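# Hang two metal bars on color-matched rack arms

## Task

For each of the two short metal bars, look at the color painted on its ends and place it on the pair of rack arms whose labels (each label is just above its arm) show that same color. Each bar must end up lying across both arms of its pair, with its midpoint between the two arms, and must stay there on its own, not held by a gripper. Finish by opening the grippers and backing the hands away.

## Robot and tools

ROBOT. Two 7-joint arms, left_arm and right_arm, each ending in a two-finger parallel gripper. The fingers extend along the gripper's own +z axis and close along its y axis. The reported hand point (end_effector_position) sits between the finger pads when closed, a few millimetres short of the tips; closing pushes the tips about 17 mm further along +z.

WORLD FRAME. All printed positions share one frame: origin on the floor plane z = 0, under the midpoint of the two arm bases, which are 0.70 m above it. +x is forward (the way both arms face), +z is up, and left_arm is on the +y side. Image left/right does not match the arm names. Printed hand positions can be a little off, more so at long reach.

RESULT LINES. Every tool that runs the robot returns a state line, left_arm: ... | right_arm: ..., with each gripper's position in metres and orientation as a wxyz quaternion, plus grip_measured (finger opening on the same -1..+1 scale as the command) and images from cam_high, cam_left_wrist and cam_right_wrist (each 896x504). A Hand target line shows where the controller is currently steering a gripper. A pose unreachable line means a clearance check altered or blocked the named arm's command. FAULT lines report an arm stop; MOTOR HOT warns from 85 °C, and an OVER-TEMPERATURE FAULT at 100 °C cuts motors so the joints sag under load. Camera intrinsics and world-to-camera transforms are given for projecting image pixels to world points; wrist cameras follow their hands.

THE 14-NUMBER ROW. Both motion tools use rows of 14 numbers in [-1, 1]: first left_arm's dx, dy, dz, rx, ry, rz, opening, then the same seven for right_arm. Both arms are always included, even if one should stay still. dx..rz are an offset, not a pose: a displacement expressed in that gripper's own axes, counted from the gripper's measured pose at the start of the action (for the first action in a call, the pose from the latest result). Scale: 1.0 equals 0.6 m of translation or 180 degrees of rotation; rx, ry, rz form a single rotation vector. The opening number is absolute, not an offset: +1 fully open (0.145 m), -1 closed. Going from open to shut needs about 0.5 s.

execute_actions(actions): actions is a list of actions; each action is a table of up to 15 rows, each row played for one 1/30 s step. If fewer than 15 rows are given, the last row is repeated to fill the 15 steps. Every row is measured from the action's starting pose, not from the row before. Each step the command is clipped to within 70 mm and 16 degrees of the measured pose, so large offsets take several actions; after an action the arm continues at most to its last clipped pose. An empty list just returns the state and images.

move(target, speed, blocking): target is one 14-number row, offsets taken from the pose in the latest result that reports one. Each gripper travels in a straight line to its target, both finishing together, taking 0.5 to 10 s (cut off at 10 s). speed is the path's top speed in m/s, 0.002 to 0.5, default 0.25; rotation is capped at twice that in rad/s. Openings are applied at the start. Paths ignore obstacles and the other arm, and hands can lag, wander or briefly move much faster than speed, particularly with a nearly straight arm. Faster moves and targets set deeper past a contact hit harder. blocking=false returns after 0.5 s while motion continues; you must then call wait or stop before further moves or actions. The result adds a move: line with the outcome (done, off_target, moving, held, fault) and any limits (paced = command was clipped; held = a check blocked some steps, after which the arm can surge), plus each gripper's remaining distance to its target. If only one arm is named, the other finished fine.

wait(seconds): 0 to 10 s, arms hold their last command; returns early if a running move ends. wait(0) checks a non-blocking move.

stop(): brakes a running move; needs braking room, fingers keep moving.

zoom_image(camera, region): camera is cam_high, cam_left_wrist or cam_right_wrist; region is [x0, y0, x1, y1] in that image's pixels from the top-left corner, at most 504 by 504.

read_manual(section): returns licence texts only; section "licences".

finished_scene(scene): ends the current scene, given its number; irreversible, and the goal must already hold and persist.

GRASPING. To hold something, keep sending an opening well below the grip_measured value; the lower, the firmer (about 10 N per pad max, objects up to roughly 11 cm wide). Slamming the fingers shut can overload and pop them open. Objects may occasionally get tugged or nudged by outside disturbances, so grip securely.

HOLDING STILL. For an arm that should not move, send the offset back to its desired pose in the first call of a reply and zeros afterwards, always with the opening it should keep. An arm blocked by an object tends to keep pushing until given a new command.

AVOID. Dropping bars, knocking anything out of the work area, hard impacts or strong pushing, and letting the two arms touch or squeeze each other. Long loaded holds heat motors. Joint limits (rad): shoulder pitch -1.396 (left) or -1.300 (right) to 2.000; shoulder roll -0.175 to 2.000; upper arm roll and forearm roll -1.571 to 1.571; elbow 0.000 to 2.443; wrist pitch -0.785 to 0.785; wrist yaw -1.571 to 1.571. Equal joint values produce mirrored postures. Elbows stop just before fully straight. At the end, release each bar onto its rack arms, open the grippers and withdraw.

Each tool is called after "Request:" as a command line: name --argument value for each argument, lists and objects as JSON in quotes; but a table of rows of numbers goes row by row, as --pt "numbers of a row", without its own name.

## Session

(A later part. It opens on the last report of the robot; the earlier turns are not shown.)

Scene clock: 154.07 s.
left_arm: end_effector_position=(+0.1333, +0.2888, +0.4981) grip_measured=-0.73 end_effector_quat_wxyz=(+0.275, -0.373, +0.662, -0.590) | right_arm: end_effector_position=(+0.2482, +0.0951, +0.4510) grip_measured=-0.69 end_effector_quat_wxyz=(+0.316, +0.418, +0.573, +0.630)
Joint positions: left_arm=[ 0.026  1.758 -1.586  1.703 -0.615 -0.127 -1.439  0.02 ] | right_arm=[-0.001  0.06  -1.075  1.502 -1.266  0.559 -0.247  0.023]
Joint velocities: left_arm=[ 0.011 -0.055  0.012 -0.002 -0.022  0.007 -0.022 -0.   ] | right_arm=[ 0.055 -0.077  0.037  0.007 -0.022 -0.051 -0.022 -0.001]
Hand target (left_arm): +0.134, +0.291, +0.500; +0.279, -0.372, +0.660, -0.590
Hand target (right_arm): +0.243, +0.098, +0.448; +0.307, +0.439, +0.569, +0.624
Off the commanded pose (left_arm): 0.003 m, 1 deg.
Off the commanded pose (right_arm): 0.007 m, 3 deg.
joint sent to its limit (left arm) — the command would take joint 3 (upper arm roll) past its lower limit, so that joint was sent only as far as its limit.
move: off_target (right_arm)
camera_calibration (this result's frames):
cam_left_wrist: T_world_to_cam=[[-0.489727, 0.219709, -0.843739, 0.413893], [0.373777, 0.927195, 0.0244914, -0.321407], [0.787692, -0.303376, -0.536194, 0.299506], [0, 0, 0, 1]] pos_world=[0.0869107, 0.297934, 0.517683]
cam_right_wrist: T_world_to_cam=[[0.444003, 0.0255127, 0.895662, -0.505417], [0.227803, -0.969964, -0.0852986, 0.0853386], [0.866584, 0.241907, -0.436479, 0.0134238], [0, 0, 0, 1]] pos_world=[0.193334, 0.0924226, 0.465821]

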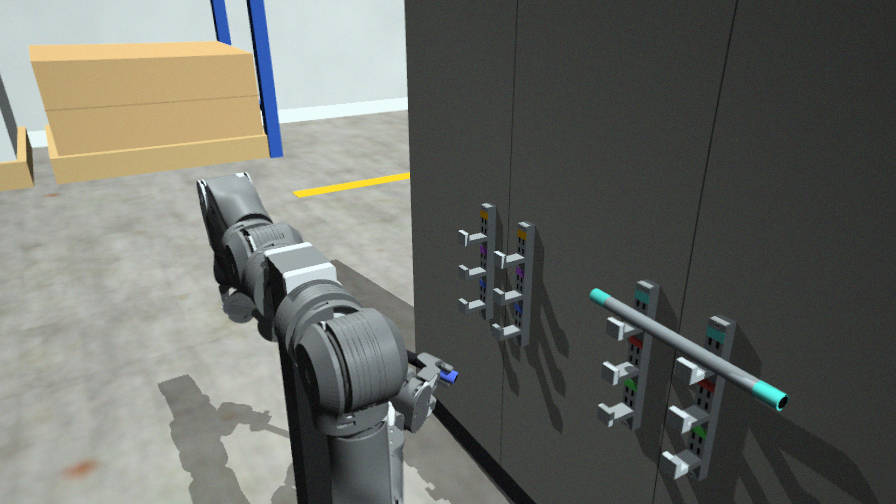

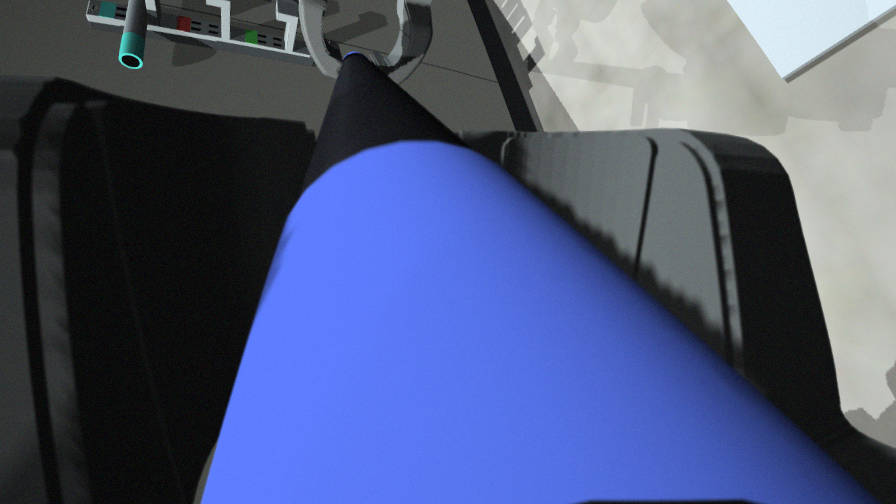

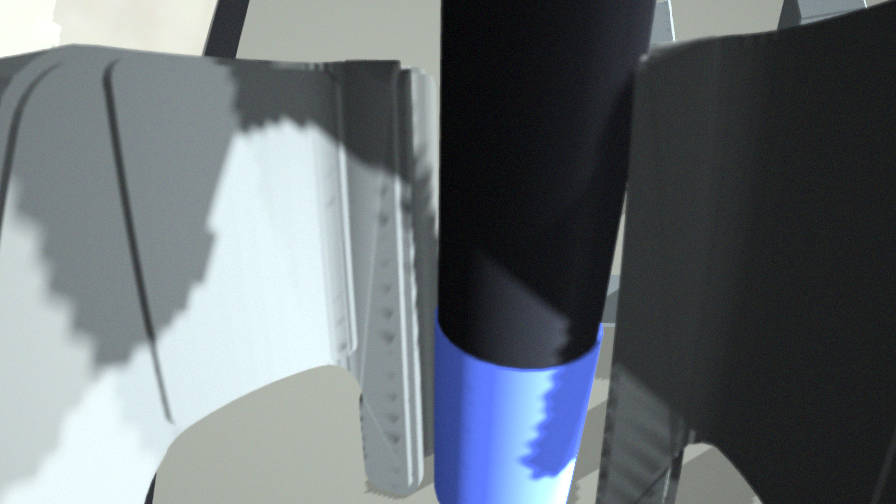

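Request:
move --target '[0,0,0,0,0,0,-0.3, 0,0,0,0,0,0,-1]'

Request:
move --target '[-0.07,-0.015,-0.11,0,0,0,-0.3, 0,0,0,0,0,0,-1]' --speed 0.04

Scene clock: 155.27 s.
left_arm: end_effector_position=(+0.1332, +0.2888, +0.4975) grip_measured=-0.30 end_effector_quat_wxyz=(+0.274, -0.373, +0.663, -0.588) | right_arm: end_effector_position=(+0.2496, +0.0946, +0.4519) grip_measured=-0.74 end_effector_quat_wxyz=(+0.317, +0.416, +0.572, +0.631)
Joint positions: left_arm=[ 0.026  1.758 -1.586  1.703 -0.616 -0.127 -1.435  0.053] | right_arm=[ 0.003  0.061 -1.072  1.503 -1.267  0.556 -0.247  0.02 ]
Joint velocities: left_arm=[ 0.011 -0.033  0.012  0.002 -0.051 -0.051  0.007  0.   ] | right_arm=[ 0.011 -0.011 -0.002  0.017 -0.022  0.051  0.022 -0.   ]
Hand target (left_arm): +0.133, +0.289, +0.498; +0.275, -0.373, +0.662, -0.590
Hand target (right_arm): +0.248, +0.095, +0.451; +0.316, +0.418, +0.573, +0.630
Off the commanded pose (left_arm): 0.001 m, 0 deg.
Off the commanded pose (right_arm): 0.002 m, 0 deg.
move: done
camera_calibration (this result's frames):
cam_left_wrist: T_world_to_cam=[[-0.49197, 0.221999, -0.841833, 0.41201], [0.374437, 0.926899, 0.0256095, -0.321956], [0.785979, -0.302614, -0.539131, 0.300782], [0, 0, 0, 1]] pos_world=[0.0868404, 0.297975, 0.517249]
cam_right_wrist: T_world_to_cam=[[0.439892, 0.0257323, 0.897682, -0.506798], [0.228489, -0.969902, -0.0841641, 0.0839192], [0.868497, 0.242133, -0.432532, 0.0104412], [0, 0, 0, 1]] pos_world=[0.194694, 0.0919063, 0.466523]

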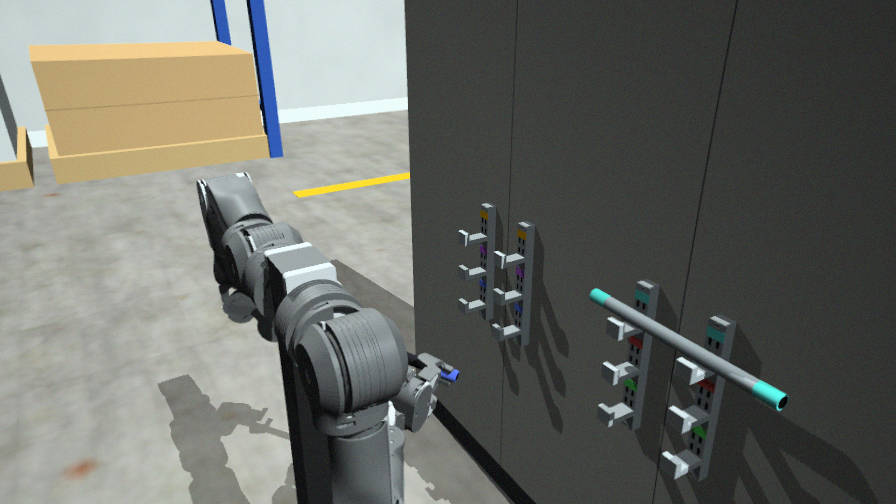

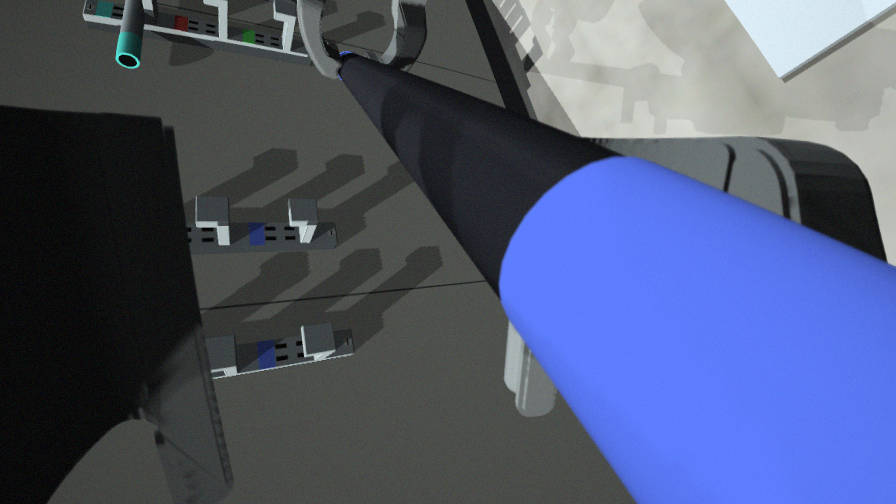

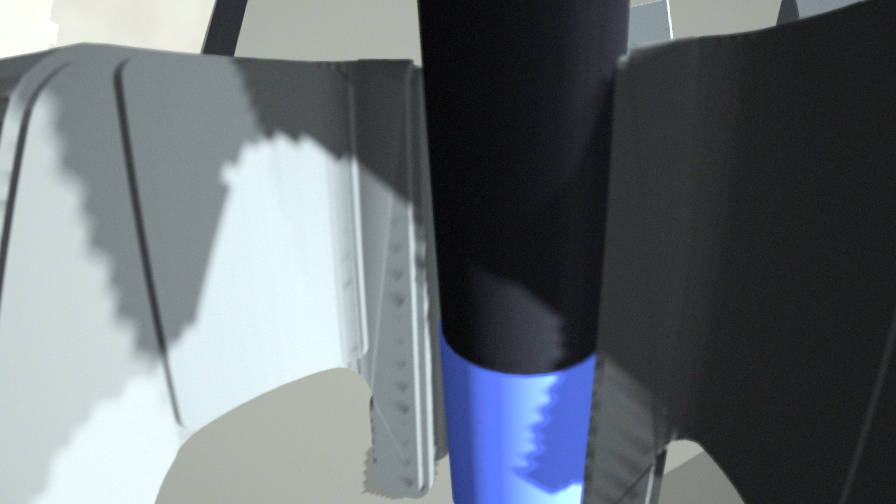

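Scene clock: 157.47 s.
left_arm: end_effector_position=(+0.1061, +0.3606, +0.5121) grip_measured=-0.30 end_effector_quat_wxyz=(+0.245, -0.406, +0.716, -0.512) | right_arm: end_effector_position=(+0.2496, +0.0946, +0.4518) grip_measured=-0.74 end_effector_quat_wxyz=(+0.317, +0.416, +0.572, +0.631)
Joint positions: left_arm=[-0.131  1.892 -1.586  1.49  -0.627 -0.315 -1.559  0.053] | right_arm=[ 0.003  0.062 -1.072  1.503 -1.267  0.555 -0.247  0.02 ]
Joint velocities: left_arm=[-0.077  0.077 -0.002  0.007  0.007  0.051 -0.022 -0.   ] | right_arm=[-0.121  0.077 -0.012 -0.012  0.051 -0.022  0.022  0.   ]
Hand target (left_arm): +0.106, +0.361, +0.513; +0.246, -0.406, +0.715, -0.513
Hand target (right_arm): +0.250, +0.095, +0.452; +0.317, +0.416, +0.572, +0.631
Off the commanded pose (left_arm): 0.002 m, 12 deg.
Off the commanded pose (right_arm): 0.000 m, 0 deg.
joint sent to its limit (left arm) — the command would take joint 3 (upper arm roll) past its lower limit and joint 7 (wrist yaw) past its lower limit, so those joints were sent only as far as their limits.
move: off_target (left_arm)
camera_calibration (this result's frames):
cam_left_wrist: T_world_to_cam=[[-0.622544, 0.312269, -0.717584, 0.312637], [0.372014, 0.924799, 0.0797001, -0.405341], [0.688509, -0.217334, -0.691897, 0.409451], [0, 0, 0, 1]] pos_world=[0.0635127, 0.36622, 0.539947]
cam_right_wrist: T_world_to_cam=[[0.439855, 0.0261958, 0.897687, -0.506744], [0.229197, -0.969748, -0.0840047, 0.0836738], [0.86833, 0.242697, -0.432552, 0.0104499], [0, 0, 0, 1]] pos_world=[0.194642, 0.0918809, 0.466447]

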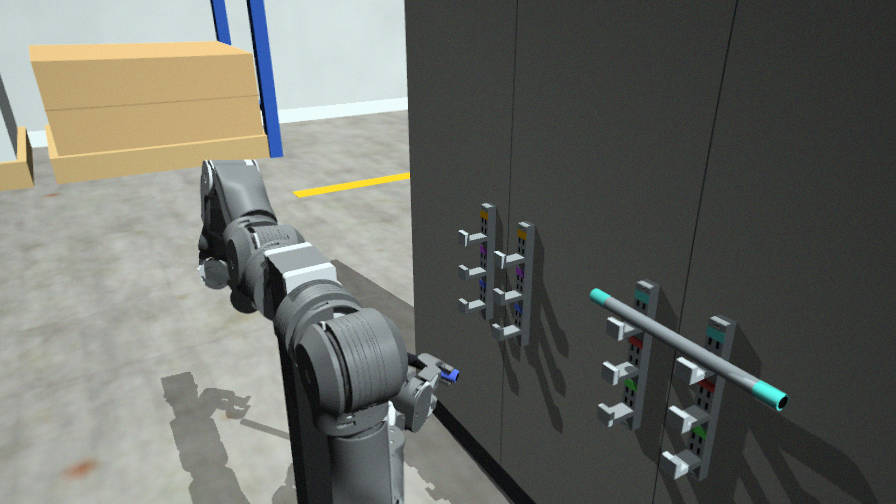

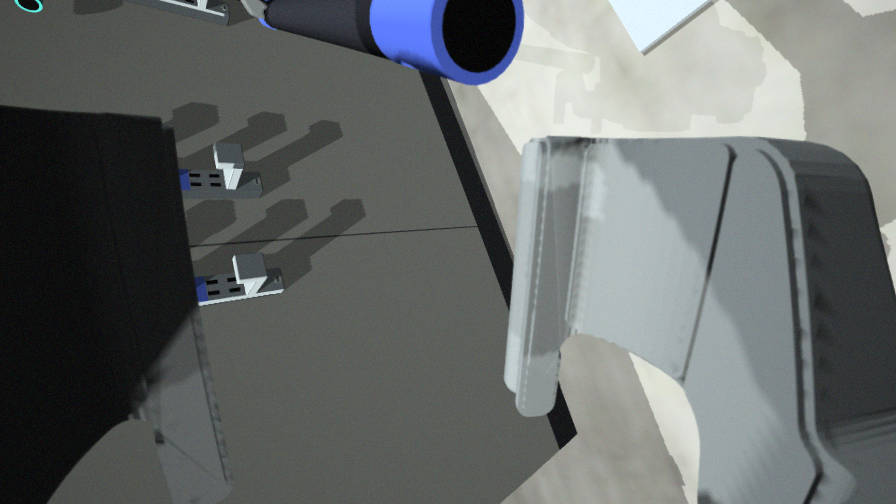

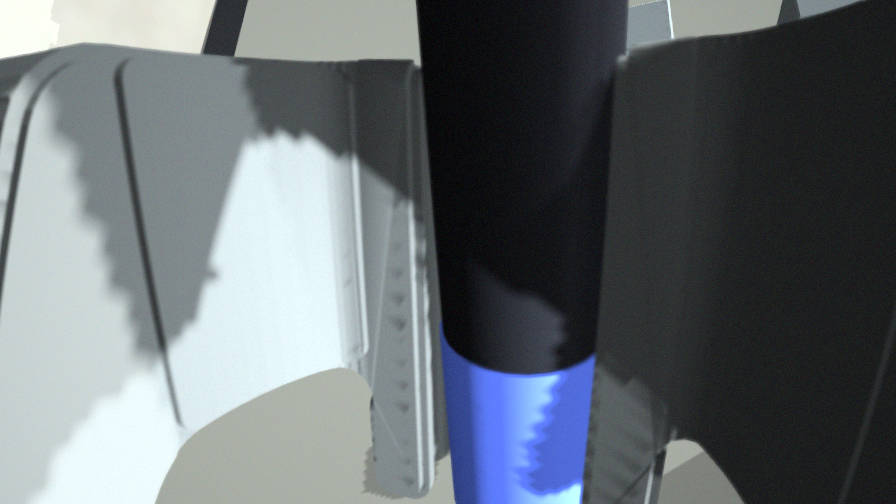

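Request:
move --target '[0,0,0,0,0,0,-0.3, -0.125,0.04,-0.05,0,-0.16,-0.05,-1]' --speed 0.07

Request:
move --target '[0,0,0,0.119,-0.188,-0.014,-0.2, 0,0,0,0,0,0,-1]' --speed 0.15

Scene clock: 163.43 s.
left_arm: end_effector_position=(+0.1061, +0.3606, +0.5121) grip_measured=-0.30 end_effector_quat_wxyz=(+0.245, -0.406, +0.716, -0.512) | right_arm: end_effector_position=(+0.2712, +0.0002, +0.4650) grip_measured=-0.73 end_effector_quat_wxyz=(+0.491, +0.499, +0.495, +0.515)
Joint positions: left_arm=[-0.131  1.892 -1.586  1.49  -0.627 -0.315 -1.559  0.053] | right_arm=[-0.177  0.024 -0.817  1.624 -1.556  0.795 -0.164  0.02 ]
Joint velocities: left_arm=[-0.099 -0.033  0.007 -0.012  0.007 -0.081  0.051  0.   ] | right_arm=[-0.033  0.011 -0.017  0.007  0.007  0.007  0.022  0.   ]
Hand target (left_arm): +0.106, +0.361, +0.512; +0.245, -0.406, +0.716, -0.512
Hand target (right_arm): +0.260, +0.011, +0.464; +0.477, +0.506, +0.494, +0.521
Off the commanded pose (left_arm): 0.000 m, 0 deg.
Off the commanded pose (right_arm): 0.017 m, 4 deg.
joint sent to its limit (right arm) — the command would take joint 5 (forearm roll) past its lower limit and joint 6 (wrist pitch) past its upper limit, so those joints were sent only as far as their limits.
move: off_target (right_arm)
camera_calibration (this result's frames):
cam_left_wrist: T_world_to_cam=[[-0.622544, 0.312269, -0.717584, 0.312637], [0.372014, 0.924799, 0.0797001, -0.405341], [0.688509, -0.217334, -0.691897, 0.409451], [0, 0, 0, 1]] pos_world=[0.0635127, 0.36622, 0.539947]
cam_right_wrist: T_world_to_cam=[[0.390702, -0.0484345, 0.919242, -0.522301], [-0.22405, -0.973587, 0.0439295, 0.0517251], [0.892834, -0.22312, -0.391234, -0.00549072], [0, 0, 0, 1]] pos_world=[0.220556, 0.0238364, 0.475701]

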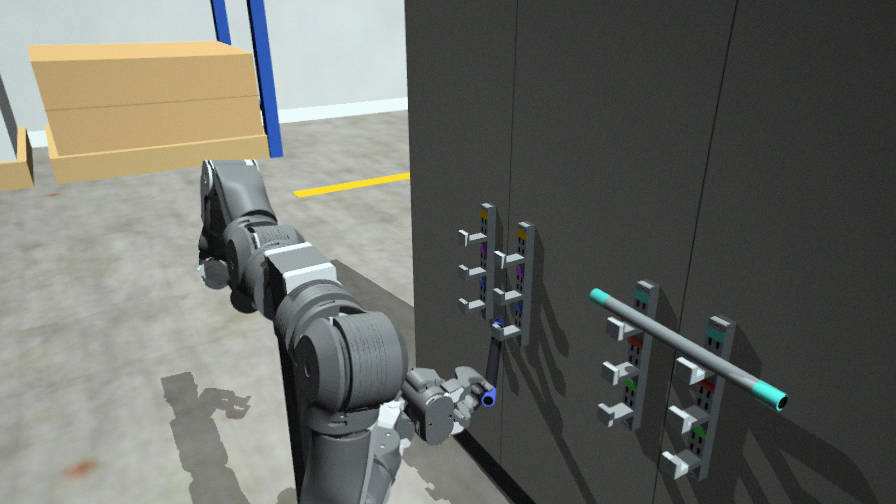

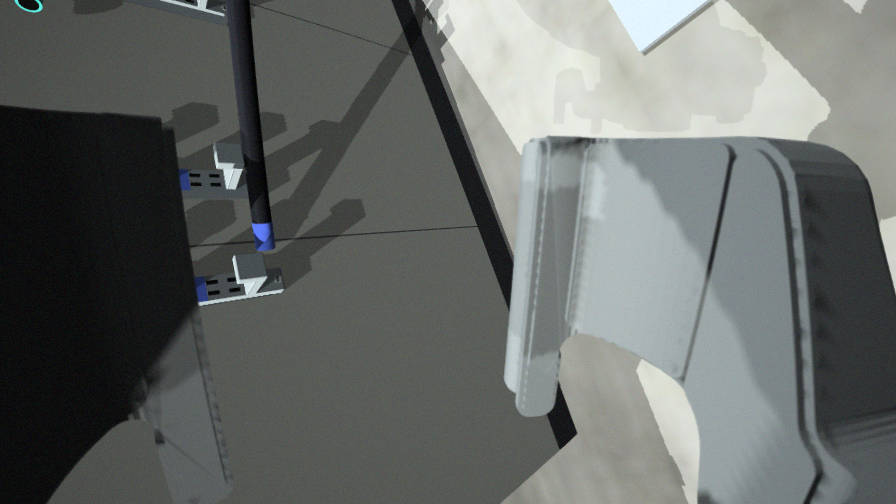

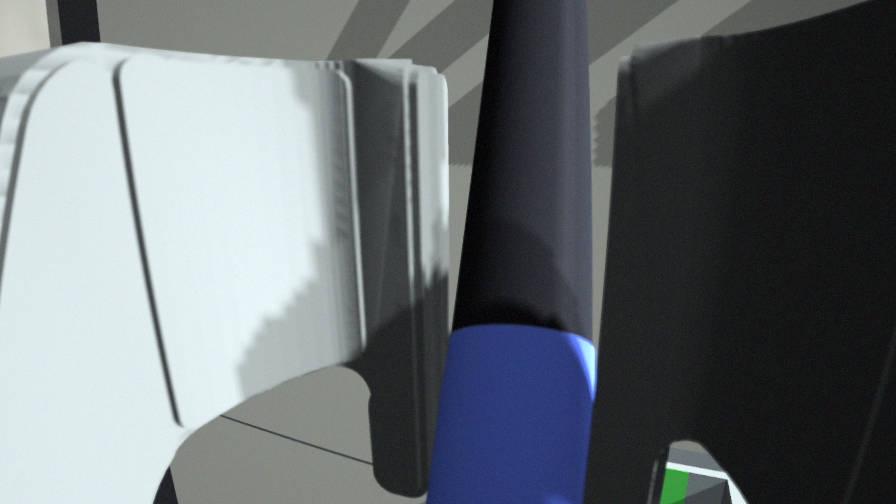

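Scene clock: 166.07 s.
left_arm: end_effector_position=(+0.1058, +0.3602, +0.5103) grip_measured=-0.20 end_effector_quat_wxyz=(-0.404, +0.582, -0.576, +0.407) | right_arm: end_effector_position=(+0.2726, -0.0016, +0.4641) grip_measured=-0.73 end_effector_quat_wxyz=(+0.491, +0.500, +0.495, +0.513)
Joint positions: left_arm=[-0.325  1.924 -1.586  1.93  -0.004 -0.003 -1.56   0.061] | right_arm=[-0.173  0.029 -0.814  1.624 -1.551  0.795 -0.159  0.02 ]
Joint velocities: left_arm=[ 0.033 -0.077  0.007 -0.027  0.007  0.022  0.022  0.   ] | right_arm=[-0.011 -0.099 -0.017 -0.012  0.007 -0.022 -0.051  0.   ]
Hand target (left_arm): +0.106, +0.361, +0.512; -0.407, +0.580, -0.577, +0.406
Hand target (right_arm): +0.271, +0.000, +0.465; +0.491, +0.499, +0.495, +0.515
Off the commanded pose (left_arm): 0.002 m, 20 deg; orientation clipped at the last step of the last action.
Off the commanded pose (right_arm): 0.002 m, 0 deg.
joint sent to its limit (left arm) — the command would take joint 3 (upper arm roll) past its lower limit and joint 7 (wrist yaw) past its lower limit, so those joints were sent only as far as their limits.
move: off_target (left_arm); limits=paced
camera_calibration (this result's frames):
cam_left_wrist: T_world_to_cam=[[-0.681714, -0.0456451, -0.730193, 0.452957], [-0.206103, 0.969613, 0.131808, -0.38634], [0.701988, 0.24035, -0.670406, 0.231101], [0, 0, 0, 1]] pos_world=[0.0669314, 0.33973, 0.5366]
cam_right_wrist: T_world_to_cam=[[0.393822, -0.0478238, 0.917942, -0.522357], [-0.226343, -0.972941, 0.0464179, 0.0497524], [0.890884, -0.22605, -0.39399, -0.00564172], [0, 0, 0, 1]] pos_world=[0.222002, 0.0221498, 0.474961]

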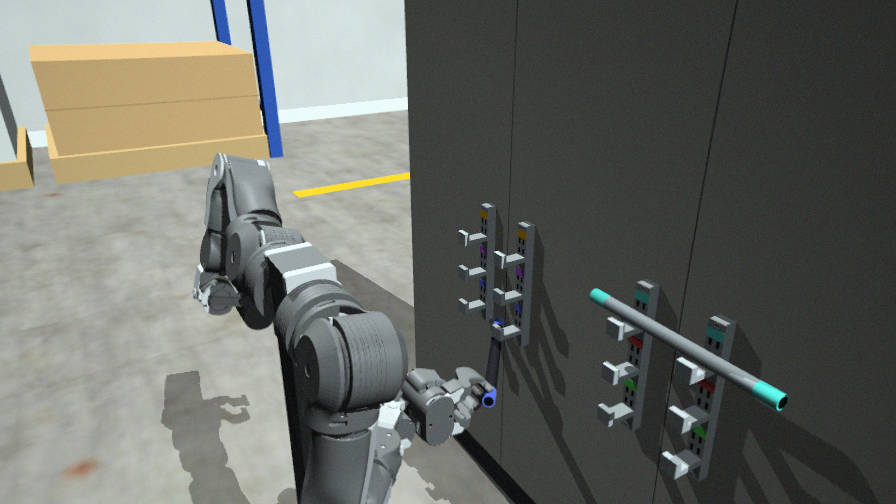

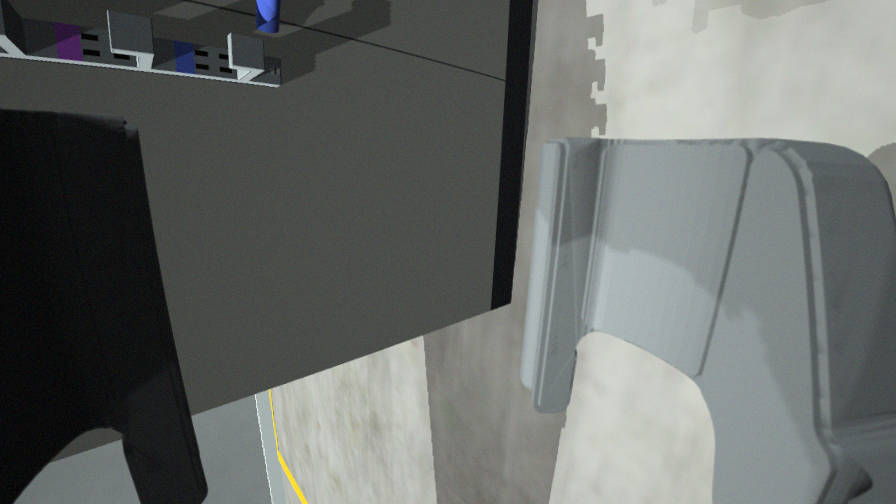

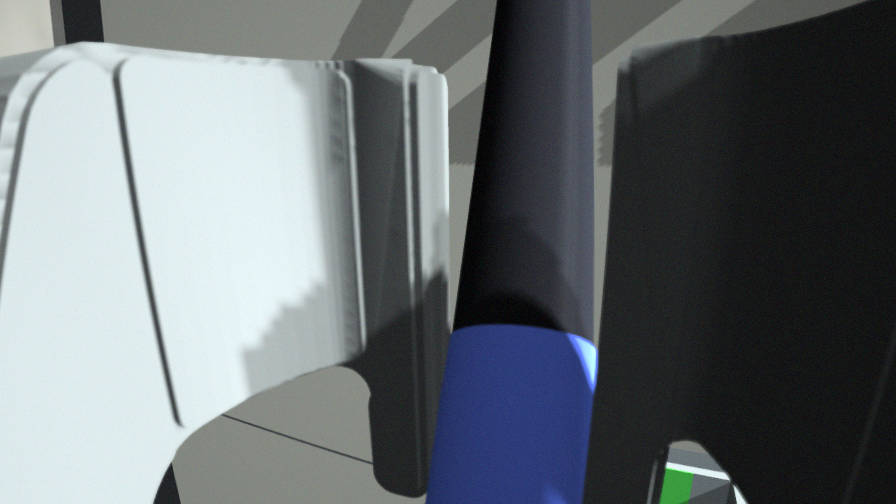

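Request:
move --target '[0,0,0,0,0,0,-0.2, 0,0,-0.07,0,0,0,-1]' --speed 0.05

Request:
move --target '[0,0,0,0,0,0,-0.2, 0,0,0,0,0.24,0,-1]' --speed 0.08

Scene clock: 168.47 s.
left_arm: end_effector_position=(+0.1058, +0.3603, +0.5103) grip_measured=-0.20 end_effector_quat_wxyz=(-0.404, +0.583, -0.576, +0.407) | right_arm: end_effector_position=(+0.2384, -0.0150, +0.4604) grip_measured=-0.73 end_effector_quat_wxyz=(+0.497, +0.497, +0.493, +0.514)
Joint positions: left_arm=[-0.325  1.924 -1.586  1.93  -0.003 -0.003 -1.56   0.061] | right_arm=[-0.322  0.088 -0.811  1.701 -1.556  0.797 -0.264  0.02 ]
Joint velocities: left_arm=[ 0.055 -0.077  0.002  0.002  0.037  0.022 -0.066  0.   ] | right_arm=[-0.011 -0.011  0.012 -0.007 -0.007 -0.022  0.022 -0.   ]
Hand target (left_arm): +0.106, +0.360, +0.510; -0.404, +0.583, -0.576, +0.407
Hand target (right_arm): +0.231, -0.004, +0.464; +0.485, +0.499, +0.490, +0.526
Off the commanded pose (left_arm): 0.000 m, 0 deg.
Off the commanded pose (right_arm): 0.015 m, 1 deg.
joint sent to its limit (right arm) — the command would take joint 5 (forearm roll) past its lower limit and joint 6 (wrist pitch) past its upper limit, so those joints were sent only as far as their limits.
move: off_target (right_arm)
camera_calibration (this result's frames):
cam_left_wrist: T_world_to_cam=[[-0.6817, -0.0457976, -0.730197, 0.453014], [-0.206451, 0.969522, 0.131931, -0.386394], [0.7019, 0.240687, -0.670378, 0.230959], [0, 0, 0, 1]] pos_world=[0.0669381, 0.339775, 0.536597]
cam_right_wrist: T_world_to_cam=[[0.382757, -0.0443036, 0.922786, -0.505628], [-0.230149, -0.971931, 0.048799, 0.0289888], [0.894723, -0.231056, -0.38221, 0.0138643], [0, 0, 0, 1]] pos_world=[0.1878, 0.00897737, 0.470471]

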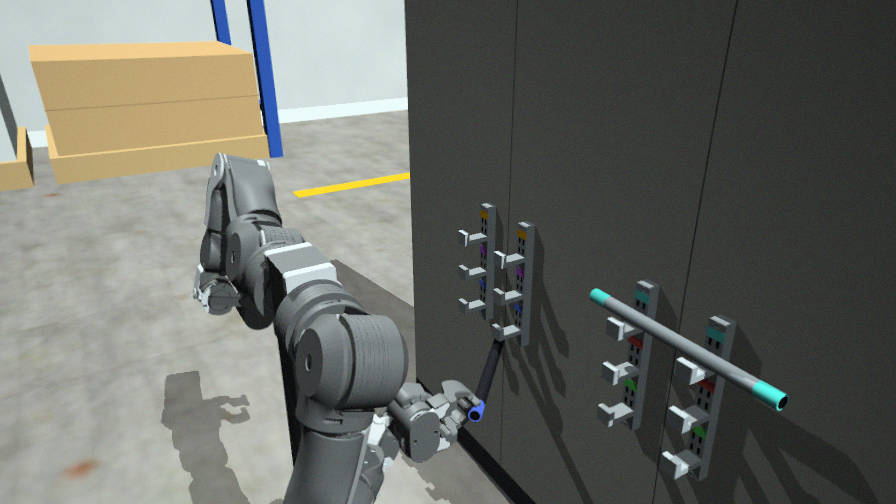

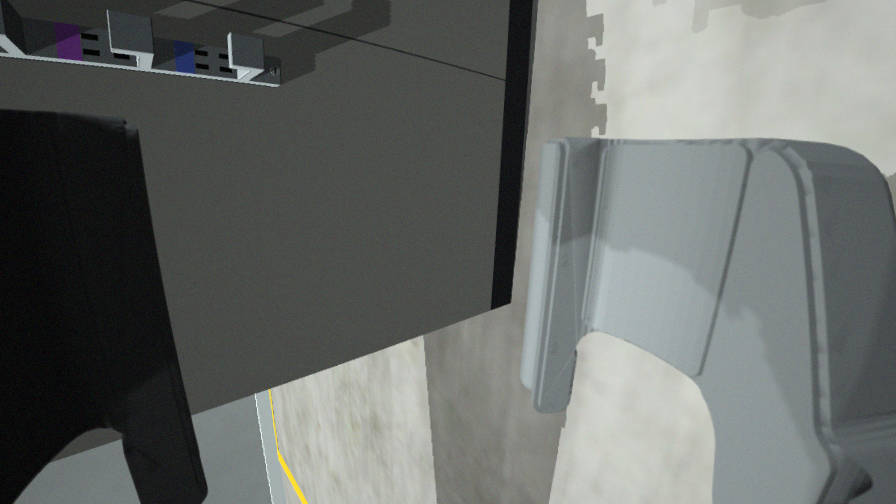

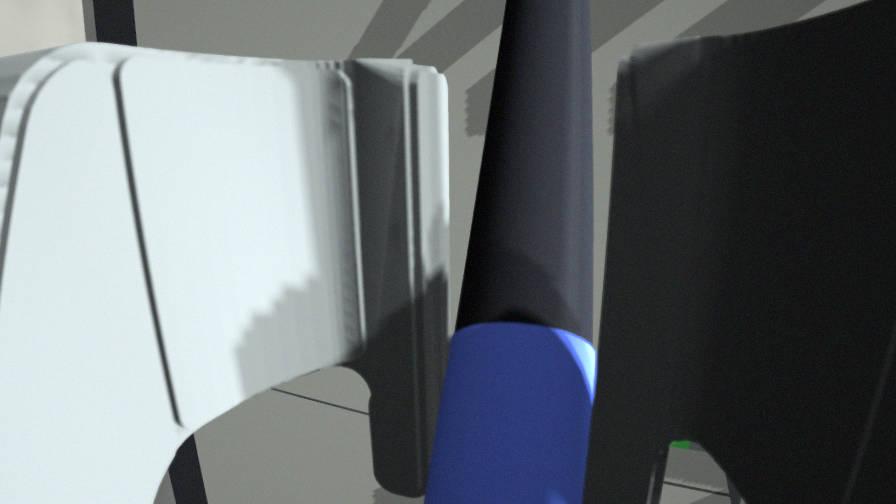

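Scene clock: 173.43 s.
left_arm: end_effector_position=(+0.1058, +0.3603, +0.5103) grip_measured=-0.20 end_effector_quat_wxyz=(-0.404, +0.583, -0.576, +0.407) | right_arm: end_effector_position=(+0.2384, -0.0119, +0.4597) grip_measured=-0.73 end_effector_quat_wxyz=(+0.276, +0.274, +0.645, +0.658)
Joint positions: left_arm=[-0.325  1.924 -1.586  1.93  -0.003 -0.003 -1.56   0.061] | right_arm=[-0.087  0.616 -0.837  1.799 -1.202  0.076 -0.313  0.02 ]
Joint velocities: left_arm=[ 0.033  0.077 -0.012  0.002 -0.051 -0.007 -0.007 -0.   ] | right_arm=[-0.033  0.011 -0.017 -0.012 -0.007 -0.022 -0.051  0.   ]
Hand target (left_arm): +0.106, +0.360, +0.510; -0.404, +0.583, -0.576, +0.407
Hand target (right_arm): +0.239, -0.012, +0.463; +0.278, +0.272, +0.639, +0.664
Off the commanded pose (left_arm): 0.000 m, 0 deg.
Off the commanded pose (right_arm): 0.003 m, 1 deg.
move: done
camera_calibration (this result's frames):
cam_left_wrist: T_world_to_cam=[[-0.6817, -0.0457976, -0.730197, 0.453014], [-0.206451, 0.969522, 0.131931, -0.386394], [0.7019, 0.240687, -0.670378, 0.230959], [0, 0, 0, 1]] pos_world=[0.0669381, 0.339775, 0.536597]
cam_right_wrist: T_world_to_cam=[[0.298225, 0.243793, 0.922836, -0.481268], [0.50137, -0.862721, 0.065888, -0.14891], [0.812213, 0.443033, -0.379515, 0.040845], [0, 0, 0, 1]] pos_world=[0.185011, -0.0292342, 0.469444]

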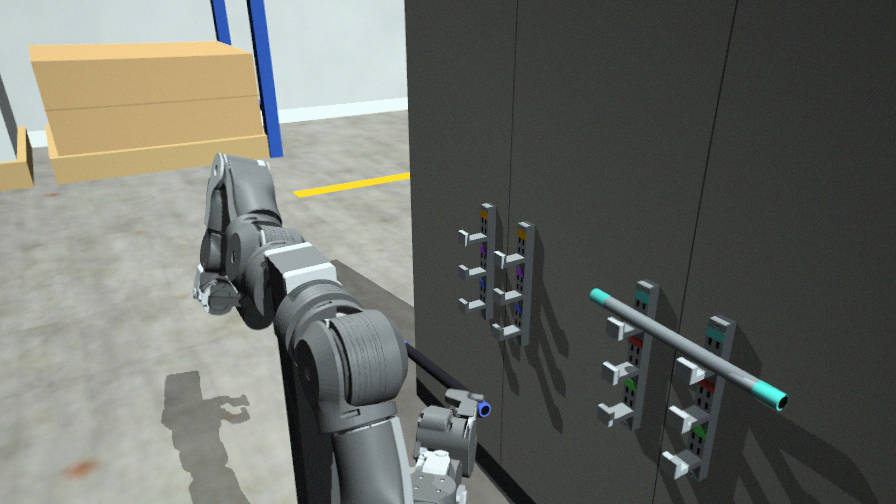

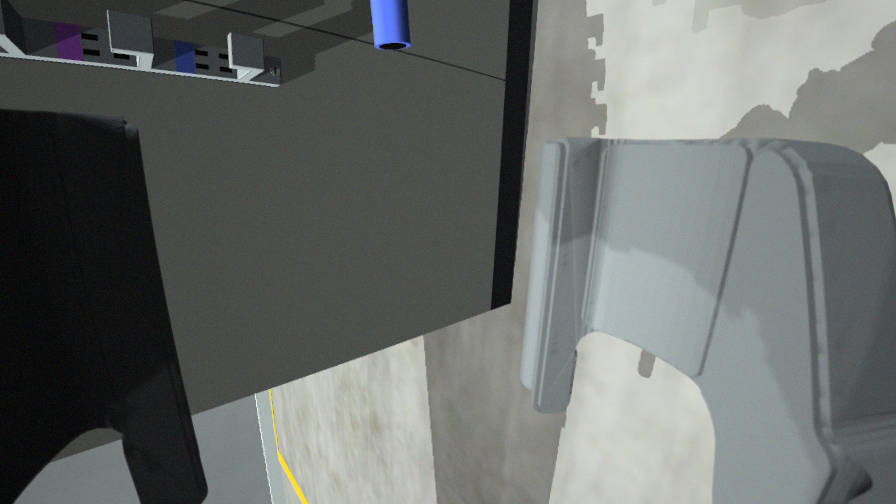

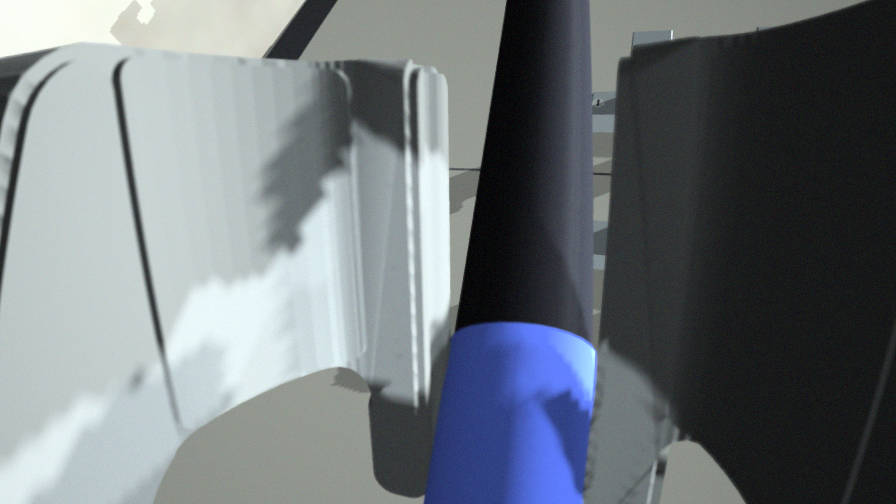

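Request:
move --target '[0.2,0.063,0.12,0.111,0,0,-0.2, 0,0,0,0,0,0,-1]' --speed 0.08

Scene clock: 176.93 s.
left_arm: end_effector_position=(+0.1615, +0.2367, +0.4513) grip_measured=-0.20 end_effector_quat_wxyz=(+0.493, -0.505, +0.497, -0.505) | right_arm: end_effector_position=(+0.2393, -0.0126, +0.4591) grip_measured=-0.74 end_effector_quat_wxyz=(+0.277, +0.276, +0.645, +0.656)
Joint positions: left_arm=[-0.106  1.243 -1.453  1.868 -0.05   0.601 -1.531  0.061] | right_arm=[-0.088  0.614 -0.833  1.798 -1.2    0.077 -0.309  0.02 ]
Joint velocities: left_arm=[-0.099  0.121  0.002  0.002 -0.051  0.037 -0.007 -0.   ] | right_arm=[ 0.033  0.011  0.012 -0.022  0.022 -0.051  0.007  0.   ]
Hand target (left_arm): +0.162, +0.237, +0.451; +0.494, -0.503, +0.500, -0.503
Hand target (right_arm): +0.238, -0.012, +0.460; +0.276, +0.274, +0.645, +0.658
Off the commanded pose (left_arm): 0.003 m, 1 deg.
Off the commanded pose (right_arm): 0.001 m, 0 deg.
move: done
camera_calibration (this result's frames):
cam_left_wrist: T_world_to_cam=[[-0.394574, -0.0538695, -0.917284, 0.482236], [-0.233241, 0.971455, 0.043279, -0.203449], [0.888769, 0.231025, -0.395876, 0.0302128], [0, 0, 0, 1]] pos_world=[0.115973, 0.216639, 0.463113]
cam_right_wrist: T_world_to_cam=[[0.303025, 0.243515, 0.921345, -0.481321], [0.497387, -0.865086, 0.0650579, -0.148643], [0.812885, 0.43855, -0.383263, 0.0416631], [0, 0, 0, 1]] pos_world=[0.185918, -0.0296519, 0.469101]

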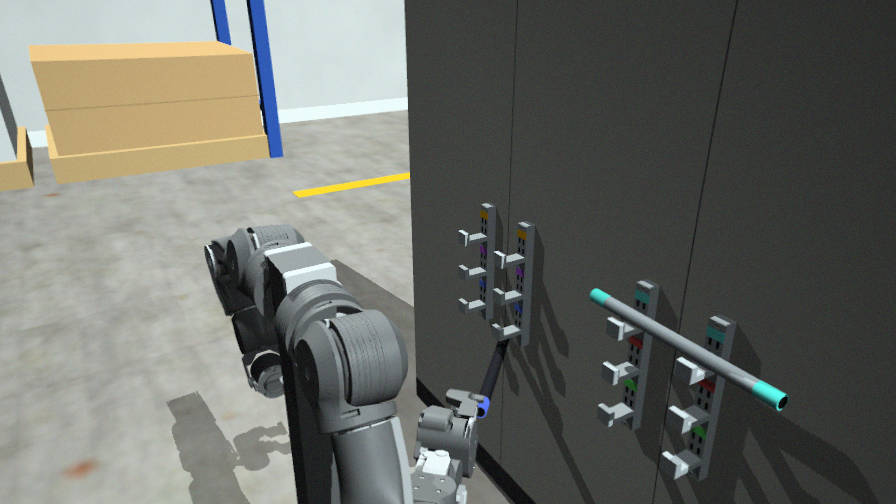

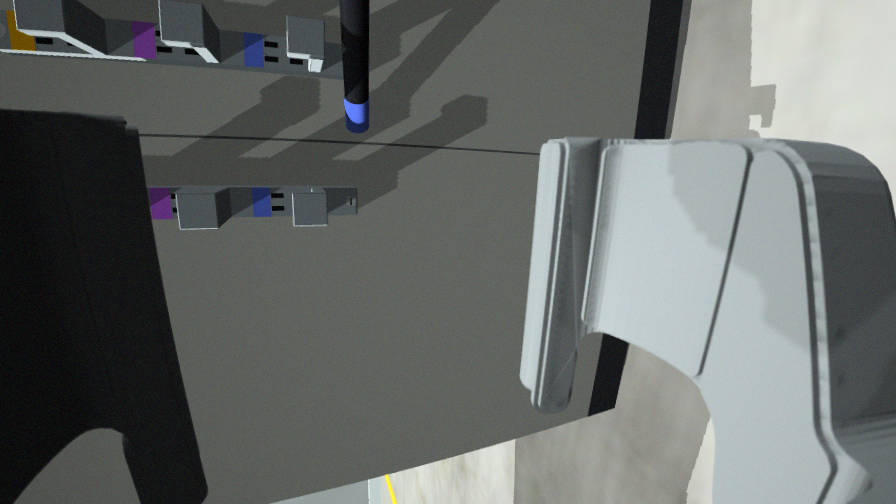

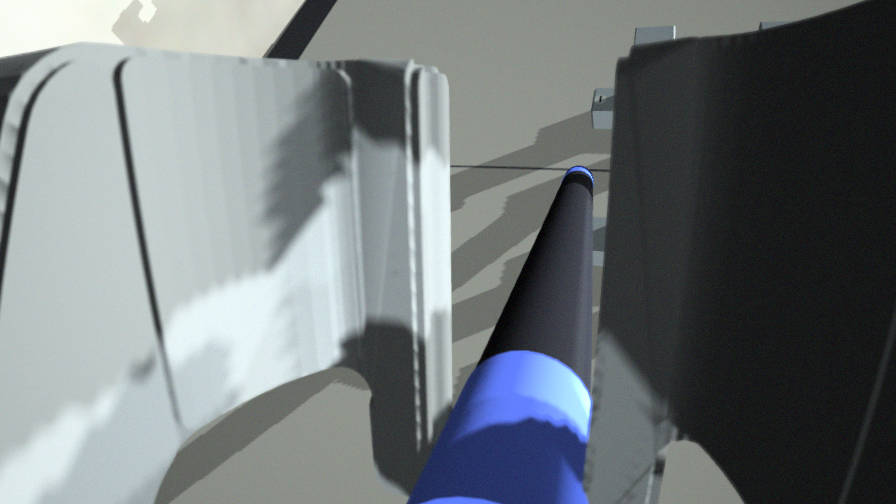

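Request:
move --target '[0,0,0,0,0,0,-0.2, 0,0,0,0,0.15,0,-1]' --speed 0.06

Scene clock: 181.73 s.
left_arm: end_effector_position=(+0.1615, +0.2367, +0.4513) grip_measured=-0.20 end_effector_quat_wxyz=(+0.493, -0.505, +0.497, -0.505) | right_arm: end_effector_position=(+0.2384, -0.0115, +0.4558) grip_measured=-0.74 end_effector_quat_wxyz=(+0.117, +0.116, +0.698, +0.697)
Joint positions: left_arm=[-0.106  1.243 -1.453  1.868 -0.05   0.601 -1.531  0.061] | right_arm=[ 0.152  0.686 -0.833  1.597 -1.183 -0.525 -0.406  0.02 ]
Joint velocities: left_arm=[-0.033 -0.033  0.002  0.002 -0.037  0.037  0.007 -0.   ] | right_arm=[ 0.055 -0.011  0.002  0.012  0.022 -0.037 -0.051  0.   ]
Hand target (left_arm): +0.162, +0.237, +0.451; +0.493, -0.505, +0.497, -0.505
Hand target (right_arm): +0.239, -0.011, +0.460; +0.118, +0.115, +0.691, +0.704
Off the commanded pose (left_arm): 0.000 m, 0 deg.
Off the commanded pose (right_arm): 0.004 m, 1 deg.
move: off_target (right_arm)
camera_calibration (this result's frames):
cam_left_wrist: T_world_to_cam=[[-0.394574, -0.0538695, -0.917284, 0.482236], [-0.233241, 0.971455, 0.043279, -0.203449], [0.888769, 0.231025, -0.395876, 0.0302128], [0, 0, 0, 1]] pos_world=[0.115973, 0.216639, 0.463113]
cam_right_wrist: T_world_to_cam=[[0.156756, 0.370903, 0.915346, -0.439223], [0.836822, -0.542124, 0.0763632, -0.229333], [0.524554, 0.754011, -0.395361, 0.118549], [0, 0, 0, 1]] pos_world=[0.198576, -0.0508054, 0.466424]

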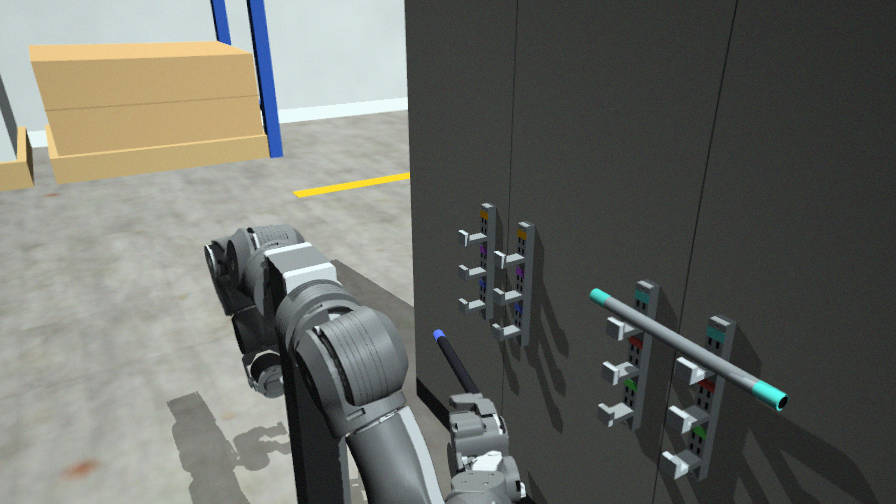

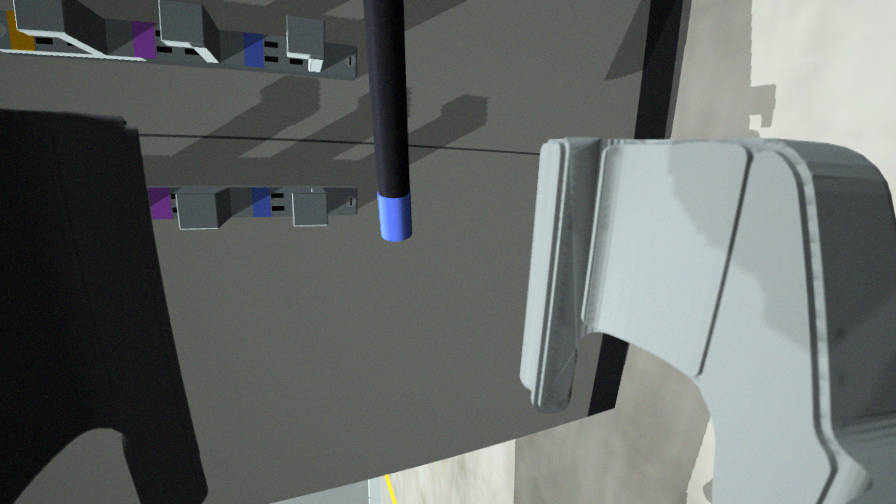

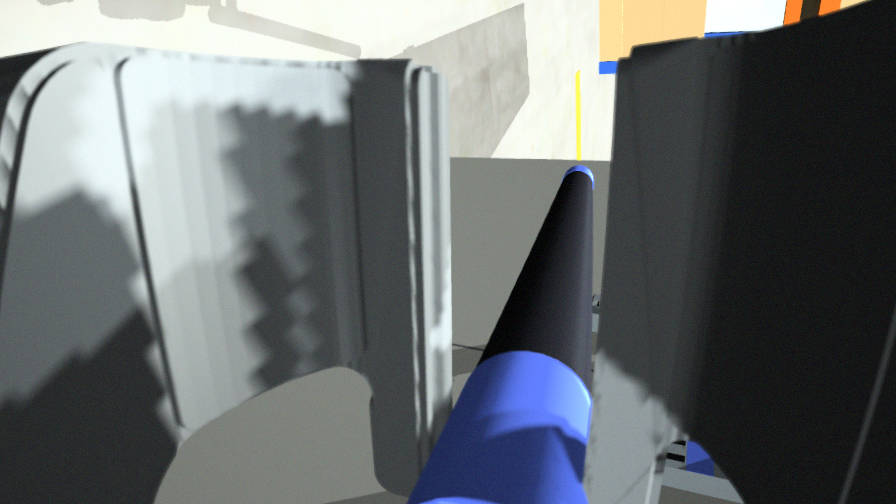

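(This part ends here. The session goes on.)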